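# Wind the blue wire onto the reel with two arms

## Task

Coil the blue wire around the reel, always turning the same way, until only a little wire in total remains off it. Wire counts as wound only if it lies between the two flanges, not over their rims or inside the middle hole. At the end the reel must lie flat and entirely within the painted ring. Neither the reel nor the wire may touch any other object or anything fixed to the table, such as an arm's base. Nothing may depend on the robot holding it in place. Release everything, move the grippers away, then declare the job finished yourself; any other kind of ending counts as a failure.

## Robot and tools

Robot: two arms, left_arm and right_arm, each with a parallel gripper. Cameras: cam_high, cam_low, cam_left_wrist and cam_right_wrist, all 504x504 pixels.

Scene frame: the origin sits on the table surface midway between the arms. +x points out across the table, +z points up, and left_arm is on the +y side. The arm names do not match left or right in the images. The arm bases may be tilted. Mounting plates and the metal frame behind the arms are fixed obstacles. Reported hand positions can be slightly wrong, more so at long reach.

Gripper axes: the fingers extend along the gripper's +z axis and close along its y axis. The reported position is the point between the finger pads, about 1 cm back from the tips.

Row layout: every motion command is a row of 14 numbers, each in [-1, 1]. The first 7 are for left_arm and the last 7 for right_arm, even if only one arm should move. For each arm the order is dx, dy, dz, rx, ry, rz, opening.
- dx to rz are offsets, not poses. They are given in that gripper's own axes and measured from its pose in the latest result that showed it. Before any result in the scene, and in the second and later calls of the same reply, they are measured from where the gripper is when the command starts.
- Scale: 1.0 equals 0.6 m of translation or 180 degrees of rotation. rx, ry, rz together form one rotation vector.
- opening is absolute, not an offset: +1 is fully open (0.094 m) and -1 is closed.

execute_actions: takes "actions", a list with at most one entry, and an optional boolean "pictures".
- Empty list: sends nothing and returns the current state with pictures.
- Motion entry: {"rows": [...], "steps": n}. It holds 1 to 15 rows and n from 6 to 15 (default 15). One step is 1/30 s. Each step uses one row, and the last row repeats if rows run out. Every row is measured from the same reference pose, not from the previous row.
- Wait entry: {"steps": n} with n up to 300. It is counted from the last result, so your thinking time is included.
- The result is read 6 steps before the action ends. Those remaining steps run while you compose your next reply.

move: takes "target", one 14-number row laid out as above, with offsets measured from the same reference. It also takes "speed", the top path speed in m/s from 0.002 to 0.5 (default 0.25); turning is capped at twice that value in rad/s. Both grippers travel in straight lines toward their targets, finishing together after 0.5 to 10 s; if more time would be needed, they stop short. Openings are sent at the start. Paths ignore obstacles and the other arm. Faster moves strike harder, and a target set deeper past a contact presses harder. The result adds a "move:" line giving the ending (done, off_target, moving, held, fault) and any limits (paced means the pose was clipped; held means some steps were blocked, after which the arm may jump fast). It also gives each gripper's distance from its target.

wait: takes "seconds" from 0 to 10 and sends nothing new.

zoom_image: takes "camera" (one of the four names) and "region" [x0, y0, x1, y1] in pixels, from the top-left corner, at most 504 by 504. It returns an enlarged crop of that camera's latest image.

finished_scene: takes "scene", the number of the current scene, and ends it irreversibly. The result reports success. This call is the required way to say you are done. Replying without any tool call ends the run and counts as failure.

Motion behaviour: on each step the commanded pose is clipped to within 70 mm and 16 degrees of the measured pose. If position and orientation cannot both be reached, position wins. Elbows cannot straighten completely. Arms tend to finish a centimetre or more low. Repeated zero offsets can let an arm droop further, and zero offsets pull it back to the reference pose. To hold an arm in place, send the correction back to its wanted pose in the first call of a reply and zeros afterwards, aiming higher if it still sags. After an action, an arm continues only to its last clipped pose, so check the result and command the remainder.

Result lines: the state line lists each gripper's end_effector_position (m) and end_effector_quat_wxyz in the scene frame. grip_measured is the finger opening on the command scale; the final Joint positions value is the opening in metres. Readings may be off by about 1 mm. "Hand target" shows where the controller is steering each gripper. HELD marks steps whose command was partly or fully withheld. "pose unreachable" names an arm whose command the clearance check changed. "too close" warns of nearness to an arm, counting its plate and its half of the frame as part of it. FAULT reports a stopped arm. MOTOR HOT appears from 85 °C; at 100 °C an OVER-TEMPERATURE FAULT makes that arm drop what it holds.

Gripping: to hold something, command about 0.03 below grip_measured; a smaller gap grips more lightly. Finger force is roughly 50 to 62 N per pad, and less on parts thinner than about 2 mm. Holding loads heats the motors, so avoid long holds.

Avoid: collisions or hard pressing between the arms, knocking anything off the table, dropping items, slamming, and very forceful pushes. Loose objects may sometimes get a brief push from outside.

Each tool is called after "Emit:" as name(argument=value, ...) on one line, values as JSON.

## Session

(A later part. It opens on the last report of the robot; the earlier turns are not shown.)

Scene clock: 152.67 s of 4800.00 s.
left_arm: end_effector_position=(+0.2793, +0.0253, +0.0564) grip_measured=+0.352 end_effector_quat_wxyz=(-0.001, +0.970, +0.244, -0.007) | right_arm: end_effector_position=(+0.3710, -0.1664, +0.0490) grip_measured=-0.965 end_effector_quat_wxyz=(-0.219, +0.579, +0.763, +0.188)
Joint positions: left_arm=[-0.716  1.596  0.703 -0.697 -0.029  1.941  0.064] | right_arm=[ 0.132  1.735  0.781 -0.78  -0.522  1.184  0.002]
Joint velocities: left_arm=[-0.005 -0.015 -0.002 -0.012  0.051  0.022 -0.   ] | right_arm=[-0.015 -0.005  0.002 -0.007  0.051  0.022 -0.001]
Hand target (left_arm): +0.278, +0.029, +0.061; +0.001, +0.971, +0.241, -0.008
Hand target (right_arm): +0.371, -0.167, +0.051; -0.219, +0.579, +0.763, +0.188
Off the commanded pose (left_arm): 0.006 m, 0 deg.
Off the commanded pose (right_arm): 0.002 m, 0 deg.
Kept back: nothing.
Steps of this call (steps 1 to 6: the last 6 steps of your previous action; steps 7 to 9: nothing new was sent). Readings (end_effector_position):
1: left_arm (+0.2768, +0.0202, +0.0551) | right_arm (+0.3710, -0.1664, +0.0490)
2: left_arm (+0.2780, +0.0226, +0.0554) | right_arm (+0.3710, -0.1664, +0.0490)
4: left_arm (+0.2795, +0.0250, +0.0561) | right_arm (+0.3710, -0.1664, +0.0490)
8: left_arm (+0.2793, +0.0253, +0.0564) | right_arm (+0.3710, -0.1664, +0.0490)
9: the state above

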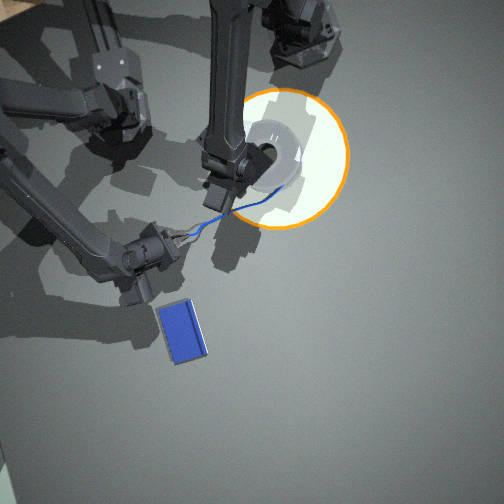

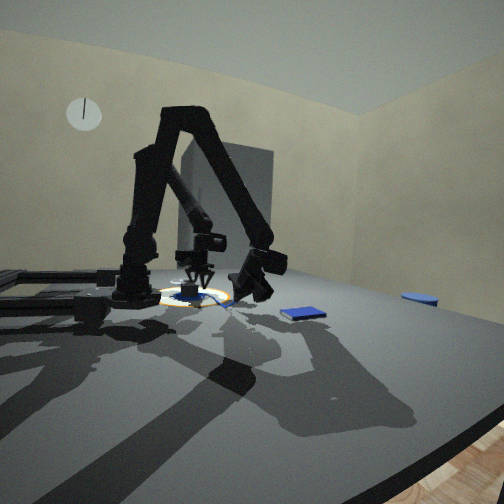

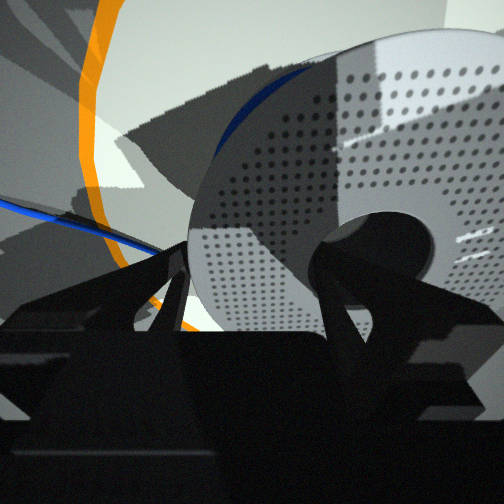

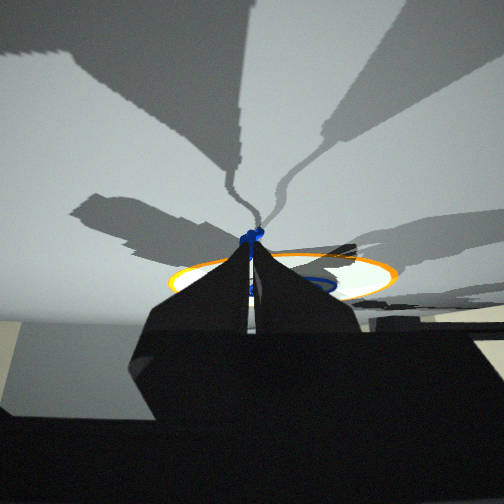

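Emit:
execute_actions(actions=[{"rows":[[-0.006,0,-0.004,0,0,0,0.33, 0,0,-0.003,0,0,0,-0.99],[-0.012,0,-0.004,0,0,0,0.31, 0,0,-0.003,0,0,0,-0.99],[-0.016,0,-0.004,0,0,0,0.28, 0,0,-0.003,0,0,0,-0.99],[-0.017,0,-0.004,0,0,0,0.24, 0,0,-0.003,0,0,0,-0.99],[-0.017,0,-0.004,0,0,0,0.20, 0,0,-0.003,0,0,0,-0.99],[-0.017,0,-0.004,0,0,0,0.17, 0,0,-0.003,0,0,0,-0.99],[-0.017,0,-0.004,0,0,0,0.14, 0,0,-0.003,0,0,0,-0.99],[-0.017,0,-0.004,0,0,0,0.115, 0,0,-0.003,0,0,0,-0.99]],"steps":10}])

Emit:
execute_actions(actions=[{"rows":[[0.004,0,0.002,-0.001,0.002,-0.022,0.115, 0.002,-0.002,0.002,-0.001,0,0.002,-0.99],[0.008,0,0.002,-0.001,0.002,-0.044,0.115, 0.004,-0.004,0.003,-0.002,0,0.004,-0.99],[0.013,-0.001,0.002,-0.001,0.002,-0.067,0.115, 0.006,-0.006,0.005,-0.004,0,0.006,-0.99],[0.020,-0.002,0.002,-0.001,0.002,-0.086,0.115, 0.008,-0.008,0.006,-0.005,0,0.007,-0.99],[0.024,-0.003,0.002,-0.001,0.002,-0.1,0.115, 0.010,-0.010,0.008,-0.006,0,0.009,-0.99],[0.028,-0.004,0.002,-0.001,0.002,-0.114,0.115, 0.012,-0.012,0.010,-0.007,0,0.011,-0.99],[0.031,-0.006,0.002,-0.001,0.002,-0.128,0.115, 0.015,-0.015,0.011,-0.008,-0.001,0.013,-0.99],[0.035,-0.007,0.002,-0.001,0.002,-0.142,0.115, 0.017,-0.017,0.013,-0.010,-0.001,0.015,-0.99],[0.039,-0.009,0.002,-0.001,0.002,-0.156,0.115, 0.019,-0.019,0.014,-0.011,-0.001,0.017,-0.99],[0.042,-0.010,0.002,-0.001,0.002,-0.169,0.115, 0.021,-0.021,0.016,-0.012,-0.001,0.018,-0.99],[0.046,-0.012,0.002,-0.001,0.002,-0.183,0.115, 0.023,-0.023,0.018,-0.013,-0.001,0.020,-0.99],[0.049,-0.014,0.002,-0.001,0.002,-0.197,0.115, 0.025,-0.025,0.019,-0.014,-0.001,0.022,-0.99],[0.053,-0.017,0.002,-0.001,0.002,-0.211,0.115, 0.027,-0.027,0.021,-0.016,-0.001,0.024,-0.99],[0.056,-0.019,0.002,-0.001,0.002,-0.225,0.115, 0.029,-0.029,0.022,-0.017,-0.001,0.026,-0.99],[0.059,-0.022,0.002,-0.001,0.002,-0.239,0.115, 0.031,-0.031,0.024,-0.018,-0.001,0.028,-0.99]],"steps":15}])

Emit:
execute_actions(actions=[{"rows":[[0.022,-0.002,0.002,-0.002,0.001,-0.086,0.115, 0.013,-0.006,0.010,-0.004,0,0.005,-0.99],[0.026,-0.003,0.002,-0.002,0.001,-0.1,0.115, 0.016,-0.008,0.012,-0.005,0,0.007,-0.99],[0.030,-0.004,0.002,-0.002,0.001,-0.114,0.115, 0.020,-0.010,0.015,-0.006,0,0.009,-0.99],[0.034,-0.006,0.002,-0.002,0.001,-0.128,0.115, 0.024,-0.012,0.018,-0.007,0,0.010,-0.99],[0.038,-0.007,0.002,-0.002,0.001,-0.142,0.115, 0.027,-0.014,0.021,-0.008,0,0.012,-0.99],[0.042,-0.009,0.002,-0.002,0.001,-0.156,0.115, 0.031,-0.015,0.023,-0.009,-0.001,0.013,-0.99],[0.046,-0.010,0.002,-0.002,0.001,-0.169,0.115, 0.034,-0.017,0.026,-0.010,-0.001,0.015,-0.99],[0.050,-0.012,0.002,-0.002,0.001,-0.183,0.115, 0.038,-0.019,0.029,-0.011,-0.001,0.016,-0.99],[0.053,-0.014,0.002,-0.002,0.001,-0.197,0.115, 0.042,-0.021,0.032,-0.012,-0.001,0.018,-0.99],[0.058,-0.017,0.002,-0.002,0.001,-0.211,0.115, 0.045,-0.023,0.034,-0.013,-0.001,0.019,-0.99],[0.061,-0.019,0.002,-0.002,0.001,-0.225,0.115, 0.049,-0.024,0.037,-0.014,-0.001,0.021,-0.99],[0.064,-0.022,0.002,-0.002,0.001,-0.239,0.115, 0.052,-0.026,0.040,-0.015,-0.001,0.022,-0.99],[0.068,-0.024,0.002,-0.002,0.001,-0.253,0.115, 0.056,-0.028,0.043,-0.016,-0.001,0.024,-0.99],[0.071,-0.027,0.002,-0.002,0.001,-0.267,0.115, 0.060,-0.030,0.045,-0.017,-0.001,0.025,-0.99],[0.074,-0.030,0.002,-0.002,0.001,-0.281,0.115, 0.063,-0.032,0.048,-0.018,-0.001,0.027,-0.99]],"steps":15}], pictures=true)

Emit:
execute_actions(actions=[{"rows":[[0.022,-0.001,0.003,-0.003,0,-0.086,0.115, 0.014,-0.004,0.011,-0.002,0,0.003,-0.99],[0.026,-0.002,0.003,-0.003,0,-0.1,0.115, 0.019,-0.005,0.014,-0.003,0,0.004,-0.99],[0.030,-0.003,0.003,-0.003,0,-0.114,0.115, 0.023,-0.006,0.018,-0.003,0,0.005,-0.99],[0.034,-0.005,0.003,-0.003,0,-0.128,0.115, 0.027,-0.007,0.021,-0.004,0,0.006,-0.99],[0.038,-0.006,0.003,-0.003,0,-0.142,0.115, 0.032,-0.008,0.024,-0.004,0,0.007,-0.99],[0.042,-0.007,0.003,-0.003,0,-0.156,0.115, 0.036,-0.010,0.028,-0.005,0,0.007,-0.99],[0.046,-0.008,0.003,-0.003,0,-0.169,0.115, 0.040,-0.011,0.031,-0.005,0,0.008,-0.99],[0.050,-0.010,0.003,-0.003,0,-0.183,0.115, 0.045,-0.012,0.034,-0.006,0,0.009,-0.99],[0.053,-0.012,0.003,-0.003,0,-0.197,0.115, 0.049,-0.013,0.037,-0.006,0,0.010,-0.99],[0.058,-0.015,0.003,-0.003,0,-0.211,0.115, 0.053,-0.014,0.041,-0.007,0,0.011,-0.99],[0.061,-0.016,0.003,-0.003,0,-0.224,0.115, 0.057,-0.015,0.044,-0.008,0,0.012,-0.99],[0.064,-0.018,0.003,-0.003,0,-0.236,0.115, 0.061,-0.016,0.047,-0.008,0,0.013,-0.99],[0.067,-0.020,0.003,-0.003,0,-0.246,0.115, 0.064,-0.017,0.049,-0.009,0,0.013,-0.99],[0.069,-0.021,0.003,-0.003,0,-0.254,0.115, 0.067,-0.018,0.051,-0.009,0,0.014,-0.99],[0.071,-0.022,0.003,-0.003,0,-0.260,0.115, 0.069,-0.018,0.053,-0.009,0,0.014,-0.99]],"steps":15}])

Emit:
execute_actions(actions=[{"steps":13}], pictures=true)

Emit:
zoom_image(camera="cam_low", region=[155, 270, 245, 315])

Emit:
zoom_image(camera="cam_high", region=[180, 100, 340, 260])

Scene clock: 156.43 s of 4800.00 s.
left_arm: end_effector_position=(+0.2784, +0.0243, +0.0565) grip_measured=+0.260 end_effector_quat_wxyz=(-0.001, +0.969, +0.245, -0.008) | right_arm: end_effector_position=(+0.3710, -0.1664, +0.0490) grip_measured=-0.965 end_effector_quat_wxyz=(-0.219, +0.579, +0.763, +0.188)
Joint positions: left_arm=[-0.72   1.596  0.703 -0.697 -0.029  1.934  0.059] | right_arm=[ 0.132  1.735  0.781 -0.78  -0.522  1.184  0.002]
Joint velocities: left_arm=[-0.103 -0.005 -0.007 -0.002  0.037 -0.095 -0.035] | right_arm=[-0.015 -0.015  0.012 -0.002  0.022 -0.066 -0.   ]
Steps of this call (steps 1 to 90: nothing new was sent; then 0.63 s passed at rest; steps 91 to 94: the first 4 steps of this action). Readings (end_effector_position):
91: left_arm (+0.2792, +0.0252, +0.0564) | right_arm (+0.3710, -0.1664, +0.0490)
92: left_arm (+0.2791, +0.0251, +0.0564) | right_arm (+0.3710, -0.1664, +0.0490)
94: the state above

Scene clock: 156.93 s of 4800.00 s.
left_arm: end_effector_position=(+0.2836, +0.0313, +0.0559) grip_measured=+0.133 end_effector_quat_wxyz=(-0.002, +0.926, +0.377, -0.008) | right_arm: end_effector_position=(+0.3601, -0.1616, +0.0461) grip_measured=-0.965 end_effector_quat_wxyz=(-0.217, +0.592, +0.752, +0.192)
Joint positions: left_arm=[-0.693  1.596  0.703 -0.697 -0.028  1.682  0.053] | right_arm=[ 0.14   1.715  0.734 -0.729 -0.531  1.233  0.002]
Joint velocities: left_arm=[ 0.23  -0.005 -0.007 -0.002 -0.022 -0.96   0.001] | right_arm=[ 0.083 -0.181 -0.266  0.232  0.022  0.242 -0.   ]
Off your previous action's commanded pose (left_arm): 0.006 m, 0 deg at its last step (step 6 of this call).
Off your previous action's commanded pose (right_arm): 0.002 m, 0 deg at its last step (step 6 of this call).
Steps of this call (steps 1 to 6: the last 6 steps of your previous action; steps 7 to 15: the first 9 steps of this action, its rows measured from where the robot was after step 6). Readings (end_effector_position):
6: left_arm (+0.2756, +0.0216, +0.0564) | right_arm (+0.3710, -0.1664, +0.0490)
7: left_arm (+0.2757, +0.0217, +0.0564) | right_arm (+0.3710, -0.1664, +0.0490)
8: left_arm (+0.2758, +0.0218, +0.0564) | right_arm (+0.3709, -0.1663, +0.0489)
10: left_arm (+0.2763, +0.0224, +0.0564) | right_arm (+0.3702, -0.1658, +0.0481)
14: left_arm (+0.2819, +0.0291, +0.0560) | right_arm (+0.3625, -0.1630, +0.0462)
15: the state above

Scene clock: 157.43 s of 4800.00 s.
left_arm: end_effector_position=(+0.3044, +0.0625, +0.0562) grip_measured=+0.133 end_effector_quat_wxyz=(-0.000, +0.754, +0.657, -0.009) | right_arm: end_effector_position=(+0.3338, -0.1306, +0.0426) grip_measured=-0.965 end_effector_quat_wxyz=(-0.211, +0.612, +0.735, +0.202)
Joint positions: left_arm=[-0.579  1.583  0.694 -0.69  -0.024  1.138  0.053] | right_arm=[ 0.227  1.656  0.619 -0.58  -0.551  1.399  0.002]
Joint velocities: left_arm=[ 0.19  -0.083 -0.09   0.032  0.007 -1.018  0.   ] | right_arm=[ 0.259 -0.132 -0.237  0.339  0.037  0.432  0.   ]
Off your previous action's commanded pose (left_arm): 0.010 m, 12 deg at its last step (step 6 of this call).
Off your previous action's commanded pose (right_arm): 0.005 m, 2 deg at its last step (step 6 of this call).
Steps of this call (steps 1 to 6: the last 6 steps of your previous action; steps 7 to 15: the first 9 steps of this action, its rows measured from where the robot was after step 6). Readings (end_effector_position):
6: left_arm (+0.2931, +0.0430, +0.0559) | right_arm (+0.3492, -0.1524, +0.0460)
7: left_arm (+0.2947, +0.0446, +0.0560) | right_arm (+0.3479, -0.1509, +0.0460)
8: left_arm (+0.2964, +0.0464, +0.0562) | right_arm (+0.3464, -0.1489, +0.0457)
10: left_arm (+0.2998, +0.0506, +0.0562) | right_arm (+0.3433, -0.1443, +0.0448)
14: left_arm (+0.3038, +0.0601, +0.0561) | right_arm (+0.3354, -0.1334, +0.0428)
15: the state above

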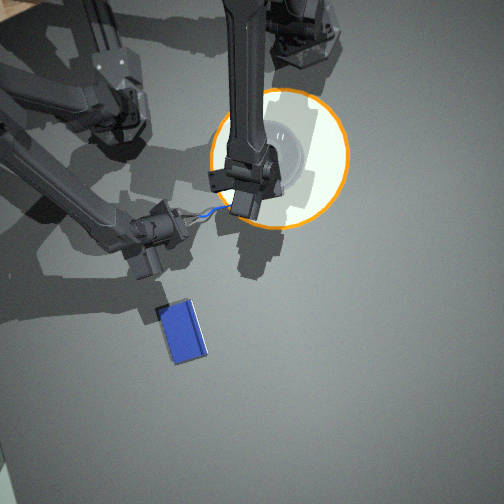

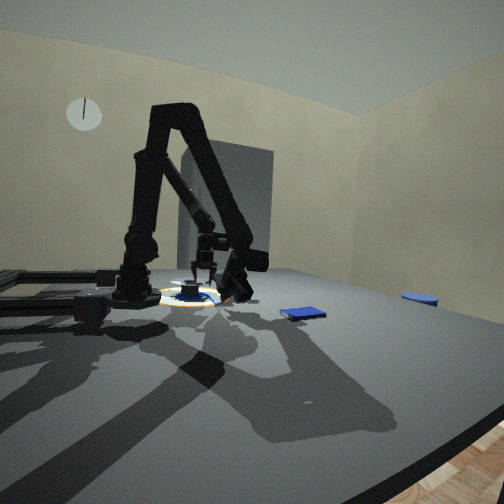

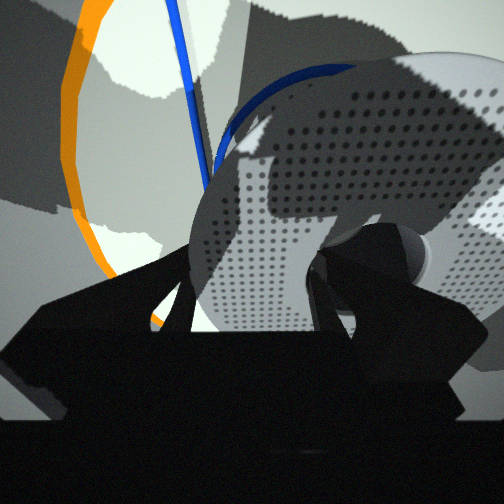

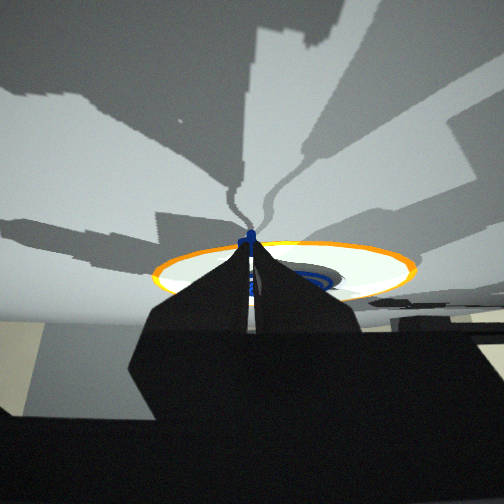

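Scene clock: 157.93 s of 4800.00 s.
left_arm: end_effector_position=(+0.2979, +0.0982, +0.0559) grip_measured=+0.133 end_effector_quat_wxyz=(-0.000, +0.500, +0.866, -0.010) | right_arm: end_effector_position=(+0.3160, -0.0870, +0.0394) grip_measured=-0.965 end_effector_quat_wxyz=(-0.206, +0.620, +0.728, +0.210)
Joint positions: left_arm=[-0.491  1.525  0.625 -0.671 -0.021  0.565  0.053] | right_arm=[ 0.374  1.625  0.543 -0.415 -0.553  1.601  0.002]
Joint velocities: left_arm=[ 0.122 -0.151 -0.164  0.042  0.022 -1.15   0.001] | right_arm=[ 0.347 -0.024 -0.12   0.315  0.051  0.344 -0.   ]
Off your previous action's commanded pose (left_arm): 0.013 m, 12 deg at its last step (step 6 of this call).
Off your previous action's commanded pose (right_arm): 0.007 m, 3 deg at its last step (step 6 of this call).
Steps of this call (steps 1 to 6: the last 6 steps of your previous action; steps 7 to 15: the first 9 steps of this action, its rows measured from where the robot was after step 6). Readings (end_effector_position):
6: left_arm (+0.3040, +0.0781, +0.0561) | right_arm (+0.3253, -0.1153, +0.0424)
7: left_arm (+0.3037, +0.0804, +0.0561) | right_arm (+0.3238, -0.1127, +0.0423)
8: left_arm (+0.3035, +0.0826, +0.0560) | right_arm (+0.3224, -0.1101, +0.0419)
10: left_arm (+0.3025, +0.0872, +0.0560) | right_arm (+0.3209, -0.1039, +0.0411)
14: left_arm (+0.2991, +0.0960, +0.0560) | right_arm (+0.3176, -0.0904, +0.0398)
15: the state above

Scene clock: 158.37 s of 4800.00 s.
left_arm: end_effector_position=(+0.2874, +0.1122, +0.0559) grip_measured=+0.132 end_effector_quat_wxyz=(-0.002, +0.343, +0.939, -0.010) | right_arm: end_effector_position=(+0.3077, -0.0643, +0.0379) grip_measured=-0.965 end_effector_quat_wxyz=(-0.208, +0.634, +0.715, +0.210)
Joint positions: left_arm=[-0.465  1.489  0.583 -0.666 -0.021  0.243  0.053] | right_arm=[ 0.455  1.62   0.516 -0.335 -0.546  1.737  0.002]
Joint velocities: left_arm=[-0.005 -0.005 -0.002 -0.007 -0.037 -0.125 -0.   ] | right_arm=[ 0.015 -0.015 -0.012 -0.002 -0.081  0.007  0.   ]
Hand target (left_arm): +0.286, +0.119, +0.054; -0.003, +0.315, +0.949, -0.007
Hand target (right_arm): +0.307, -0.064, +0.039; -0.206, +0.638, +0.711, +0.212
Off the commanded pose (left_arm): 0.007 m, 4 deg.
Off the commanded pose (right_arm): 0.001 m, 1 deg.
Kept back: nothing.
Steps of this call (steps 1 to 6: the last 6 steps of your previous action; steps 7 to 13: nothing new was sent). Readings (end_effector_position):
1: left_arm (+0.2967, +0.1004, +0.0560) | right_arm (+0.3146, -0.0837, +0.0392)
2: left_arm (+0.2954, +0.1025, +0.0560) | right_arm (+0.3134, -0.0804, +0.0389)
4: left_arm (+0.2925, +0.1066, +0.0559) | right_arm (+0.3109, -0.0743, +0.0383)
8: left_arm (+0.2881, +0.1118, +0.0559) | right_arm (+0.3072, -0.0654, +0.0379)
13: the state above

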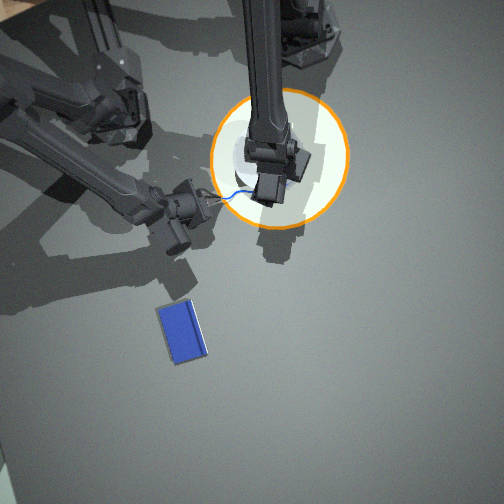

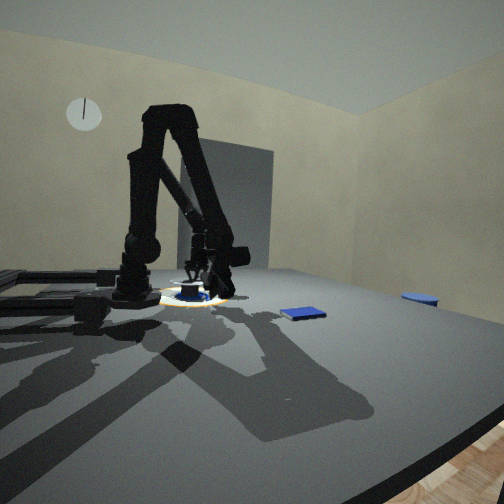

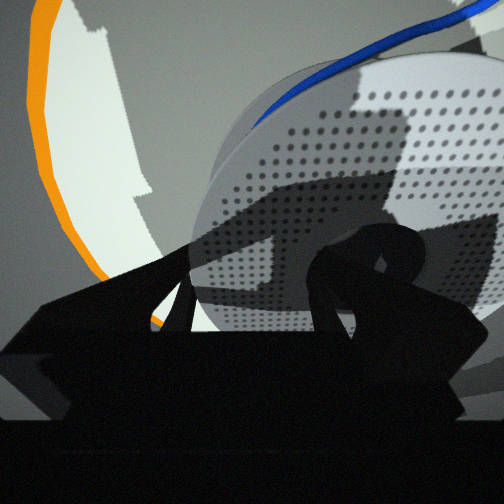

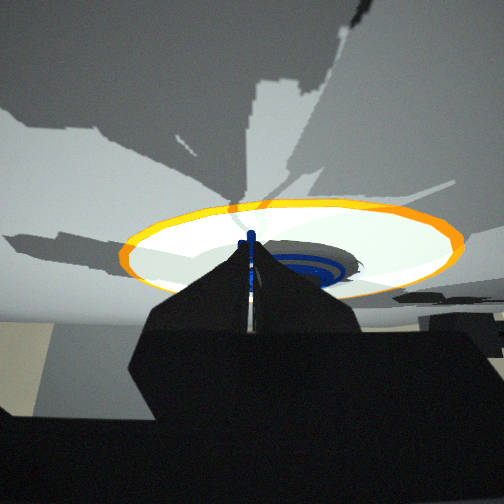

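Region (155, 270, 245, 315) of cam_low's 504x504 image, scaled by 5.600, with more detail than that image has.

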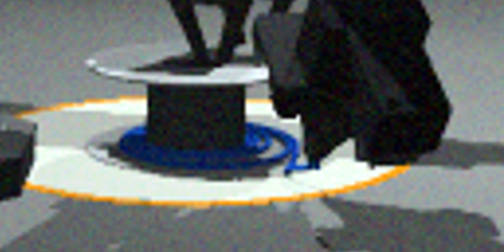

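Region (180, 100, 340, 260) of cam_high's 504x504 image, scaled by 3.150, with more detail than that image has.

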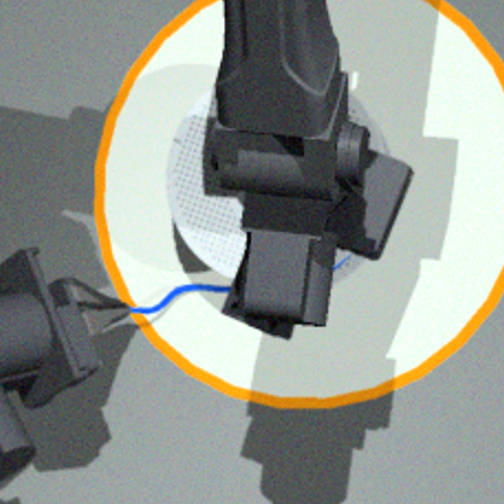

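Emit:
execute_actions(actions=[{"rows":[[0.007,0.002,0.003,-0.003,-0.002,-0.030,0.115, 0.006,0.004,0.000,0,0.002,0,-0.99],[0.011,0.004,0.004,-0.004,-0.003,-0.049,0.115, 0.011,0.007,0.001,0,0.003,0,-0.99],[0.015,0.004,0.004,-0.005,-0.004,-0.068,0.115, 0.016,0.010,0.002,0,0.005,0,-0.99],[0.022,0.004,0.004,-0.005,-0.004,-0.086,0.115, 0.021,0.012,0.004,0,0.006,0,-0.99],[0.026,0.003,0.004,-0.005,-0.004,-0.1,0.115, 0.025,0.012,0.006,0,0.008,0,-0.99],[0.030,0.002,0.004,-0.005,-0.004,-0.114,0.115, 0.029,0.013,0.008,0,0.009,0,-0.99],[0.034,0.001,0.004,-0.005,-0.004,-0.128,0.115, 0.033,0.013,0.010,0,0.011,0,-0.99],[0.038,0.000,0.004,-0.005,-0.004,-0.142,0.115, 0.037,0.013,0.013,0,0.012,0,-0.99],[0.043,-0.001,0.004,-0.005,-0.004,-0.156,0.115, 0.041,0.013,0.015,0,0.014,0,-0.99],[0.046,-0.002,0.004,-0.005,-0.004,-0.169,0.115, 0.045,0.013,0.017,0,0.015,0,-0.99],[0.050,-0.004,0.004,-0.005,-0.004,-0.183,0.115, 0.049,0.014,0.019,0,0.017,0,-0.99],[0.054,-0.005,0.004,-0.005,-0.004,-0.197,0.115, 0.053,0.014,0.022,0,0.018,0,-0.99],[0.058,-0.008,0.004,-0.005,-0.004,-0.211,0.115, 0.057,0.014,0.024,0,0.020,0,-0.99],[0.062,-0.009,0.004,-0.005,-0.004,-0.224,0.115, 0.061,0.014,0.026,0,0.021,0,-0.99],[0.064,-0.011,0.004,-0.005,-0.004,-0.234,0.115, 0.064,0.014,0.028,0,0.022,0,-0.99]],"steps":15}])

Emit:
execute_actions(actions=[{"steps":13}], pictures=true)

Emit:
zoom_image(camera="cam_low", region=[155, 270, 245, 315])

Emit:
zoom_image(camera="cam_high", region=[200, 110, 330, 240])

Scene clock: 161.13 s of 4800.00 s.
left_arm: end_effector_position=(+0.2745, +0.1187, +0.0558) grip_measured=+0.132 end_effector_quat_wxyz=(+0.002, +0.210, +0.978, -0.011) | right_arm: end_effector_position=(+0.3021, -0.0496, +0.0416) grip_measured=-0.965 end_effector_quat_wxyz=(-0.225, +0.629, +0.713, +0.214)
Joint positions: left_arm=[-0.464  1.448  0.536 -0.647 -0.02  -0.032  0.053] | right_arm=[ 0.492  1.62   0.516 -0.325 -0.576  1.775  0.002]
Joint velocities: left_arm=[ 0.024 -0.21  -0.193  0.007 -0.007 -1.077  0.001] | right_arm=[ 0.22   0.005 -0.007  0.168 -0.183  0.154  0.001]
Steps of this call (steps 1 to 74: nothing new was sent; steps 75 to 83: the first 9 steps of this action). Readings (end_effector_position):
75: left_arm (+0.2875, +0.1122, +0.0559) | right_arm (+0.3077, -0.0641, +0.0380)
76: left_arm (+0.2874, +0.1122, +0.0558) | right_arm (+0.3076, -0.0638, +0.0382)
78: left_arm (+0.2858, +0.1130, +0.0558) | right_arm (+0.3067, -0.0619, +0.0389)
82: left_arm (+0.2769, +0.1174, +0.0558) | right_arm (+0.3027, -0.0526, +0.0409)
83: the state above

Scene clock: 161.57 s of 4800.00 s.
left_arm: end_effector_position=(+0.2570, +0.1269, +0.0556) grip_measured=+0.132 end_effector_quat_wxyz=(+0.000, +0.026, +1.000, -0.013) | right_arm: end_effector_position=(+0.3008, -0.0277, +0.0459) grip_measured=-0.965 end_effector_quat_wxyz=(-0.235, +0.624, +0.710, +0.227)
Joint positions: left_arm=[-0.464  1.399  0.484 -0.643 -0.018 -0.402  0.053] | right_arm=[ 0.549  1.622  0.516 -0.27  -0.597  1.846  0.002]
Joint velocities: left_arm=[ 0.005  0.005 -0.002 -0.007 -0.022 -0.242  0.001] | right_arm=[-0.005  0.005 -0.007 -0.007  0.022  0.11  -0.   ]
Hand target (left_arm): +0.254, +0.132, +0.053; -0.001, -0.007, +1.000, -0.009
Hand target (right_arm): +0.311, -0.022, +0.046; -0.234, +0.625, +0.708, +0.232
Off the commanded pose (left_arm): 0.006 m, 5 deg.
Off the commanded pose (right_arm): 0.012 m, 1 deg.
Kept back: nothing.
Steps of this call (steps 1 to 6: the last 6 steps of your previous action; steps 7 to 13: nothing new was sent). Readings (end_effector_position):
1: left_arm (+0.2721, +0.1200, +0.0557) | right_arm (+0.3018, -0.0466, +0.0422)
2: left_arm (+0.2698, +0.1210, +0.0556) | right_arm (+0.3015, -0.0436, +0.0429)
4: left_arm (+0.2654, +0.1231, +0.0556) | right_arm (+0.3013, -0.0380, +0.0443)
8: left_arm (+0.2582, +0.1266, +0.0556) | right_arm (+0.3009, -0.0290, +0.0460)
13: the state above

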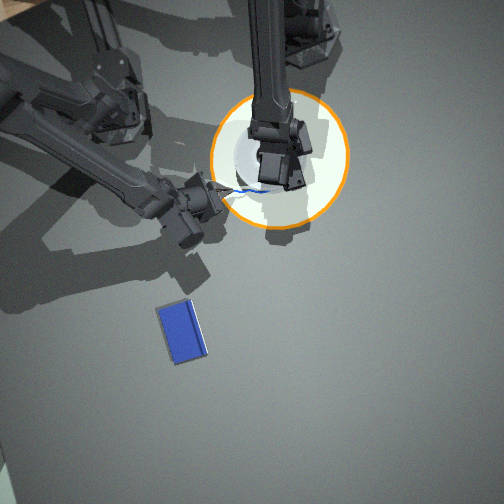

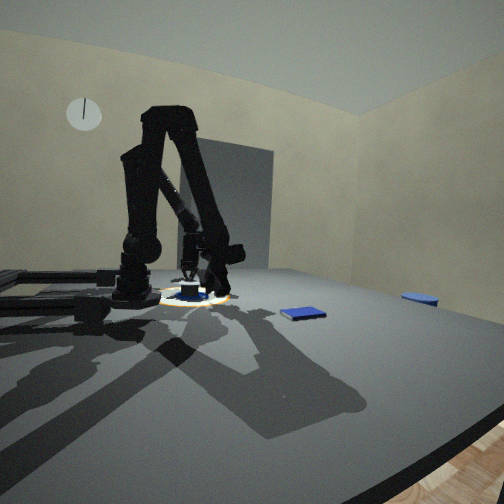

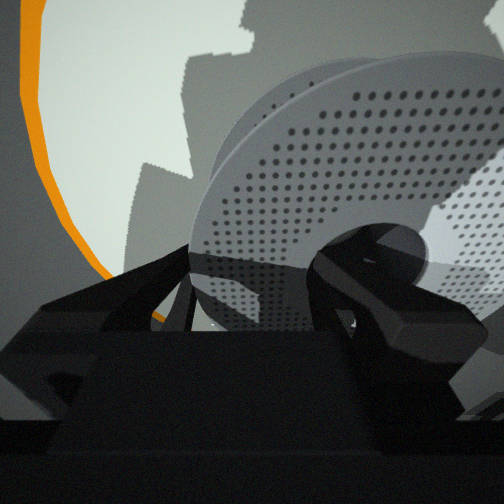

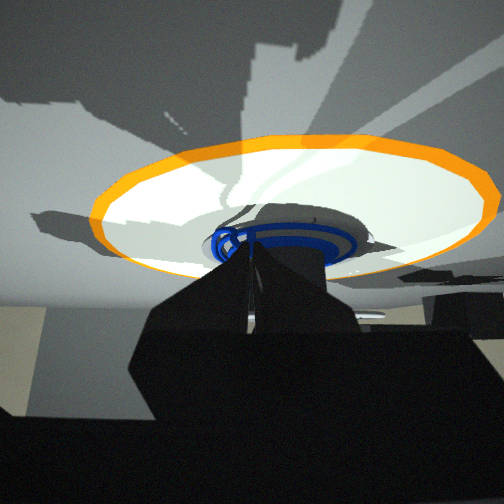

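Region (155, 270, 245, 315) of cam_low's 504x504 image, scaled by 5.600, with more detail than that image has.

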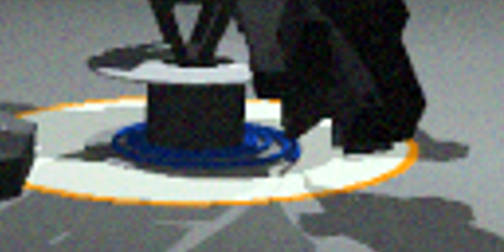

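Region (200, 110, 330, 240) of cam_high's 504x504 image, scaled by 3.877, with more detail than that image has.

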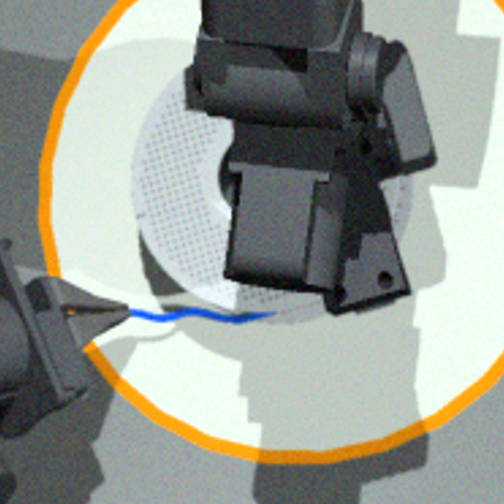

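Emit:
execute_actions(actions=[{"rows":[[0.008,0.005,0.004,-0.004,-0.002,-0.035,0.115, 0.008,0.019,0.010,0,0.001,0,-0.99],[0.012,0.006,0.004,-0.005,-0.003,-0.052,0.115, 0.010,0.020,0.015,0,0.002,0,-0.99],[0.017,0.005,0.004,-0.006,-0.004,-0.070,0.115, 0.012,0.022,0.020,0,0.003,0,-0.99],[0.022,0.004,0.004,-0.006,-0.004,-0.086,0.115, 0.014,0.023,0.025,0,0.004,0,-0.99],[0.027,0.003,0.004,-0.006,-0.004,-0.1,0.115, 0.016,0.024,0.030,0,0.005,0,-0.99],[0.032,0.002,0.004,-0.006,-0.004,-0.114,0.115, 0.018,0.025,0.035,0,0.006,0,-0.99],[0.035,0.001,0.004,-0.006,-0.004,-0.128,0.115, 0.020,0.026,0.040,0,0.007,0,-0.99],[0.040,0.000,0.004,-0.006,-0.004,-0.142,0.115, 0.022,0.028,0.045,0,0.008,0,-0.99],[0.044,-0.002,0.004,-0.006,-0.004,-0.156,0.115, 0.026,0.029,0.048,0,0.009,0,-0.99],[0.048,-0.003,0.004,-0.006,-0.004,-0.169,0.115, 0.030,0.030,0.051,0,0.010,0,-0.99],[0.053,-0.005,0.004,-0.006,-0.004,-0.183,0.115, 0.033,0.031,0.054,0,0.010,0,-0.99],[0.056,-0.007,0.004,-0.006,-0.004,-0.197,0.115, 0.037,0.032,0.057,0,0.010,0,-0.99],[0.061,-0.010,0.004,-0.006,-0.004,-0.211,0.115, 0.041,0.034,0.060,0,0.010,0,-0.99],[0.064,-0.012,0.004,-0.006,-0.004,-0.224,0.115, 0.044,0.035,0.063,0,0.010,0,-0.99],[0.067,-0.014,0.004,-0.006,-0.004,-0.234,0.115, 0.048,0.036,0.066,0,0.010,0,-0.99]],"steps":15}])

Emit:
execute_actions(actions=[{"steps":13}], pictures=true)

Emit:
zoom_image(camera="cam_low", region=[155, 270, 245, 315])

Emit:
zoom_image(camera="cam_high", region=[200, 110, 330, 240])

Scene clock: 163.20 s of 4800.00 s.
left_arm: end_effector_position=(+0.2436, +0.1280, +0.0556) grip_measured=+0.132 end_effector_quat_wxyz=(+0.002, -0.119, +0.993, -0.014) | right_arm: end_effector_position=(+0.3013, -0.0104, +0.0340) grip_measured=-0.965 end_effector_quat_wxyz=(-0.244, +0.619, +0.711, +0.227)
Joint positions: left_arm=[-0.486  1.362  0.447 -0.635 -0.021 -0.716  0.053] | right_arm=[ 0.592  1.687  0.533 -0.204 -0.608  1.888  0.002]
Joint velocities: left_arm=[-0.171 -0.181 -0.149 -0.012  0.037 -1.311  0.   ] | right_arm=[ 0.19   0.269  0.056  0.271 -0.007  0.125 -0.001]
Steps of this call (steps 1 to 40: nothing new was sent; steps 41 to 49: the first 9 steps of this action). Readings (end_effector_position):
41: left_arm (+0.2571, +0.1269, +0.0557) | right_arm (+0.3007, -0.0276, +0.0456)
42: left_arm (+0.2569, +0.1271, +0.0555) | right_arm (+0.3005, -0.0272, +0.0451)
44: left_arm (+0.2553, +0.1279, +0.0555) | right_arm (+0.3008, -0.0242, +0.0429)
48: left_arm (+0.2460, +0.1283, +0.0555) | right_arm (+0.3013, -0.0132, +0.0358)
49: the state above

Scene clock: 163.63 s of 4800.00 s.
left_arm: end_effector_position=(+0.2248, +0.1180, +0.0558) grip_measured=+0.132 end_effector_quat_wxyz=(-0.001, -0.293, +0.956, -0.016) | right_arm: end_effector_position=(+0.3071, +0.0156, +0.0339) grip_measured=-0.965 end_effector_quat_wxyz=(-0.249, +0.617, +0.710, +0.233)
Joint positions: left_arm=[-0.559  1.331  0.416 -0.635 -0.019 -1.145  0.053] | right_arm=[ 0.654  1.717  0.563 -0.151 -0.608  1.964  0.002]
Joint velocities: left_arm=[ 0.005 -0.005 -0.002  0.002 -0.051 -0.256  0.   ] | right_arm=[-0.005 -0.005  0.032  0.012 -0.022 -0.051  0.   ]
Hand target (left_arm): +0.217, +0.121, +0.053; -0.006, -0.322, +0.947, -0.010
Hand target (right_arm): +0.316, +0.021, +0.033; -0.248, +0.619, +0.707, +0.236
Off the commanded pose (left_arm): 0.009 m, 5 deg.
Off the commanded pose (right_arm): 0.012 m, 1 deg.
Kept back: nothing.
Steps of this call (steps 1 to 6: the last 6 steps of your previous action; steps 7 to 13: nothing new was sent). Readings (end_effector_position):
1: left_arm (+0.2411, +0.1276, +0.0556) | right_arm (+0.3012, -0.0076, +0.0324)
2: left_arm (+0.2384, +0.1269, +0.0555) | right_arm (+0.3010, -0.0050, +0.0311)
4: left_arm (+0.2336, +0.1247, +0.0556) | right_arm (+0.3010, +0.0003, +0.0301)
8: left_arm (+0.2261, +0.1193, +0.0558) | right_arm (+0.3032, +0.0115, +0.0317)
13: the state above

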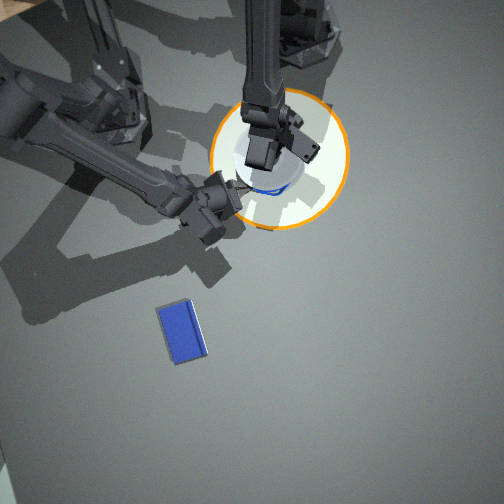

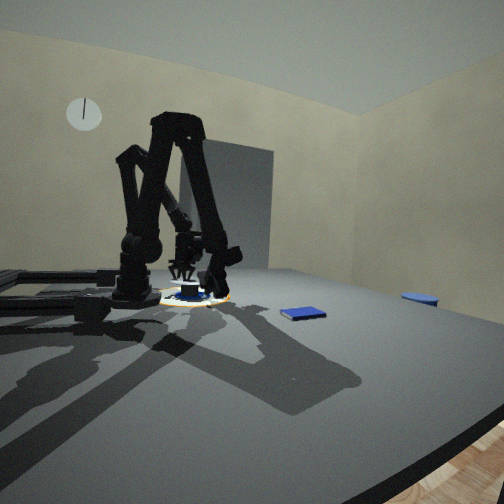

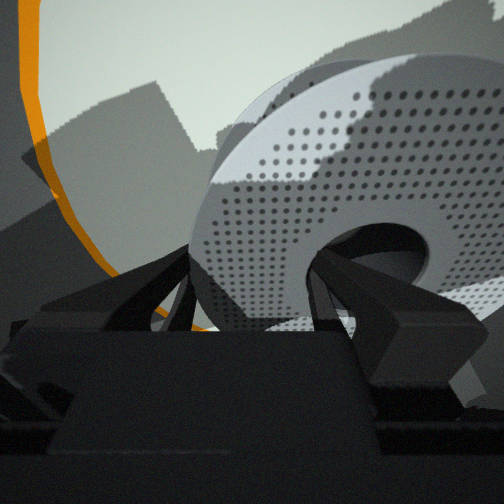

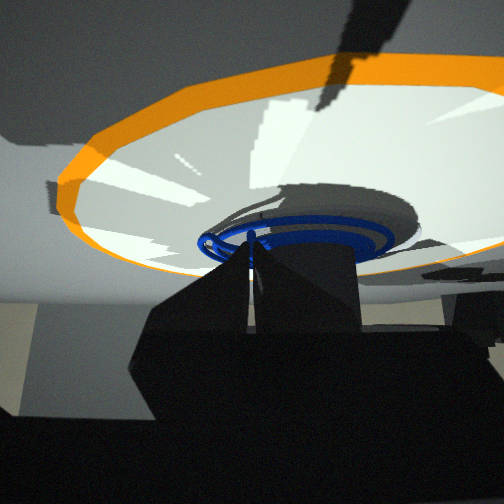

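Region (155, 270, 245, 315) of cam_low's 504x504 image, scaled by 5.600, with more detail than that image has.

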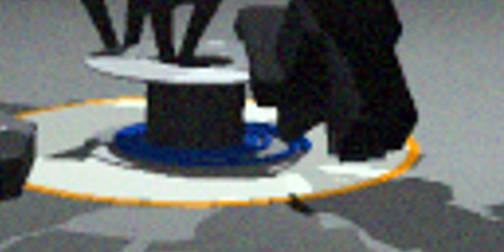

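Region (200, 110, 330, 240) of cam_high's 504x504 image, scaled by 3.877, with more detail than that image has.

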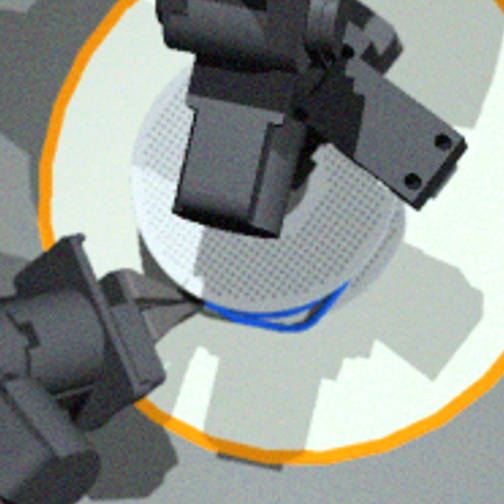

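Emit:
execute_actions(actions=[{"rows":[[0.008,0.008,0.005,-0.004,-0.004,-0.035,0.115, -0.002,0.004,0.004,0,0.002,0,-0.99],[0.012,0.009,0.005,-0.005,-0.006,-0.052,0.115, -0.004,0.002,0.007,0,0.004,0,-0.99],[0.016,0.008,0.005,-0.006,-0.007,-0.068,0.115, -0.006,0.000,0.009,0,0.006,0,-0.99],[0.021,0.007,0.005,-0.006,-0.007,-0.082,0.115, -0.008,-0.002,0.011,0,0.008,0,-0.99],[0.025,0.006,0.005,-0.006,-0.007,-0.095,0.115, -0.009,-0.004,0.012,0,0.010,0,-0.99],[0.029,0.005,0.005,-0.006,-0.007,-0.108,0.115, -0.009,-0.006,0.012,0,0.012,0,-0.99],[0.032,0.004,0.005,-0.006,-0.007,-0.121,0.115, -0.009,-0.008,0.012,0,0.014,0,-0.99],[0.036,0.003,0.005,-0.006,-0.007,-0.134,0.115, -0.009,-0.010,0.013,0,0.015,0,-0.99],[0.039,0.002,0.005,-0.006,-0.007,-0.146,0.115, -0.008,-0.012,0.013,0,0.016,0,-0.99],[0.042,0.000,0.005,-0.006,-0.007,-0.157,0.115, -0.008,-0.014,0.013,0,0.016,0,-0.99],[0.045,-0.001,0.005,-0.006,-0.007,-0.167,0.115, -0.008,-0.016,0.013,0,0.016,0,-0.99],[0.047,-0.002,0.005,-0.006,-0.007,-0.176,0.115, -0.008,-0.017,0.013,0,0.016,0,-0.99],[0.049,-0.003,0.005,-0.006,-0.007,-0.183,0.115, -0.008,-0.017,0.013,0,0.016,0,-0.99],[0.050,-0.004,0.005,-0.006,-0.007,-0.188,0.115, -0.008,-0.017,0.013,0,0.016,0,-0.99],[0.051,-0.004,0.005,-0.006,-0.007,-0.190,0.115, -0.008,-0.017,0.013,0,0.016,0,-0.99]],"steps":15}])

Emit:
execute_actions(actions=[{"steps":11}], pictures=true)

Emit:
zoom_image(camera="cam_high", region=[200, 110, 330, 240])

Emit:
zoom_image(camera="cam_right_wrist", region=[140, 150, 460, 330])

Scene clock: 165.53 s of 4800.00 s.
left_arm: end_effector_position=(+0.2156, +0.1058, +0.0558) grip_measured=+0.132 end_effector_quat_wxyz=(+0.001, -0.411, +0.912, -0.014) | right_arm: end_effector_position=(+0.3087, +0.0203, +0.0331) grip_measured=-0.965 end_effector_quat_wxyz=(-0.260, +0.609, +0.705, +0.254)
Joint positions: left_arm=[-0.632  1.331  0.413 -0.632 -0.03  -1.469  0.053] | right_arm=[ 0.648  1.737  0.554 -0.089 -0.647  1.969  0.002]
Joint velocities: left_arm=[-0.298 -0.005 -0.002 -0.027 -0.007 -1.238 -0.   ] | right_arm=[-0.083  0.044 -0.12   0.208 -0.095 -0.037  0.001]
Steps of this call (steps 1 to 48: nothing new was sent; steps 49 to 57: the first 9 steps of this action). Readings (end_effector_position):
49: left_arm (+0.2252, +0.1181, +0.0559) | right_arm (+0.3073, +0.0159, +0.0341)
50: left_arm (+0.2251, +0.1180, +0.0559) | right_arm (+0.3073, +0.0166, +0.0346)
52: left_arm (+0.2231, +0.1155, +0.0557) | right_arm (+0.3084, +0.0188, +0.0353)
56: left_arm (+0.2171, +0.1077, +0.0558) | right_arm (+0.3092, +0.0209, +0.0339)
57: the state above

Scene clock: 165.90 s of 4800.00 s.
left_arm: end_effector_position=(+0.2078, +0.0952, +0.0563) grip_measured=+0.132 end_effector_quat_wxyz=(+0.000, -0.529, +0.848, -0.014) | right_arm: end_effector_position=(+0.3022, +0.0173, +0.0304) grip_measured=-0.965 end_effector_quat_wxyz=(-0.263, +0.609, +0.704, +0.254)
Joint positions: left_arm=[-0.689  1.331  0.413 -0.632 -0.032 -1.795  0.053] | right_arm=[ 0.646  1.739  0.535 -0.07  -0.654  1.969  0.002]
Joint velocities: left_arm=[ 0.005 -0.005  0.002  0.007 -0.022 -0.315  0.001] | right_arm=[ 0.015 -0.015 -0.007  0.002 -0.007 -0.022 -0.001]
Hand target (left_arm): +0.201, +0.099, +0.053; -0.002, -0.555, +0.832, -0.005
Hand target (right_arm): +0.297, +0.015, +0.025; -0.267, +0.611, +0.703, +0.249
Off the commanded pose (left_arm): 0.008 m, 5 deg.
Off the commanded pose (right_arm): 0.008 m, 1 deg.
Kept back: nothing.
Steps of this call (steps 1 to 6: the last 6 steps of your previous action; steps 7 to 11: nothing new was sent). Readings (end_effector_position):
1: left_arm (+0.2143, +0.1040, +0.0559) | right_arm (+0.3080, +0.0195, +0.0323)
2: left_arm (+0.2131, +0.1023, +0.0560) | right_arm (+0.3069, +0.0189, +0.0318)
4: left_arm (+0.2109, +0.0993, +0.0561) | right_arm (+0.3046, +0.0180, +0.0308)
8: left_arm (+0.2081, +0.0956, +0.0563) | right_arm (+0.3023, +0.0173, +0.0303)
11: the state above

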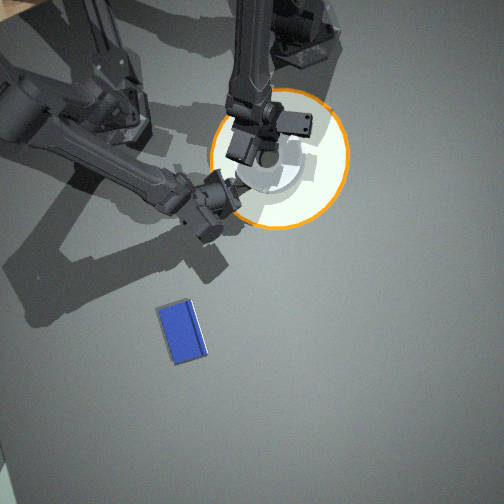

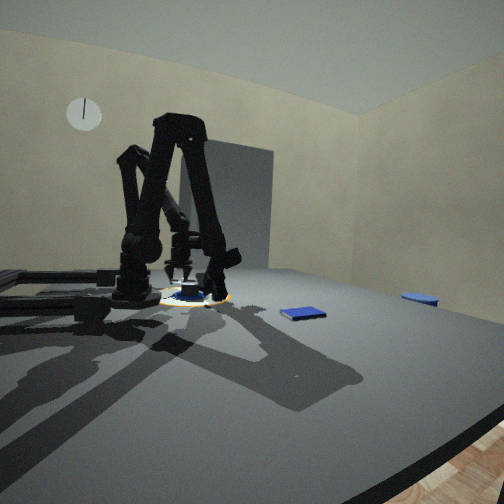

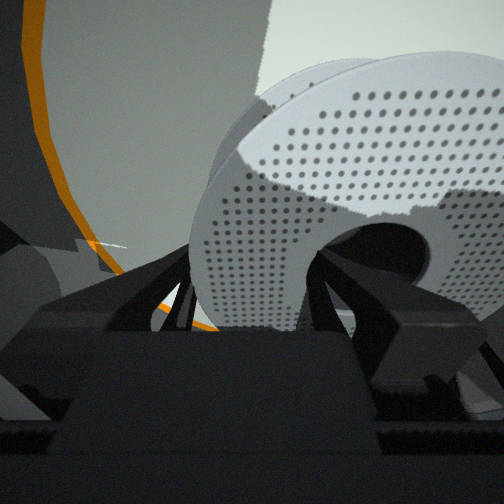

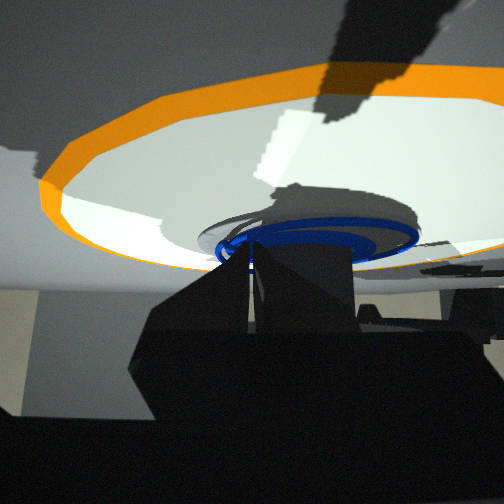

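Region (200, 110, 330, 240) of cam_high's 504x504 image, scaled by 3.877, with more detail than that image has.

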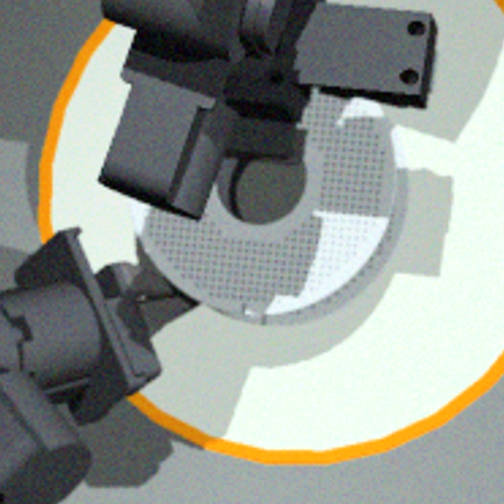

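Region (140, 150, 460, 330) of cam_right_wrist's 504x504 image, scaled by 1.575, with more detail than that image has; it fills the top 284 rows of this view, and the rest is white.

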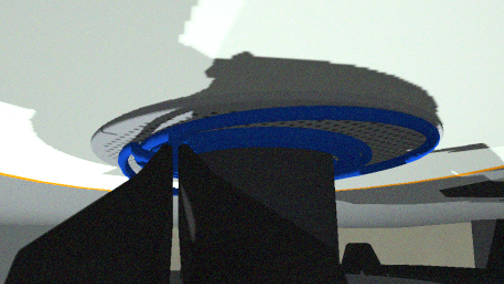

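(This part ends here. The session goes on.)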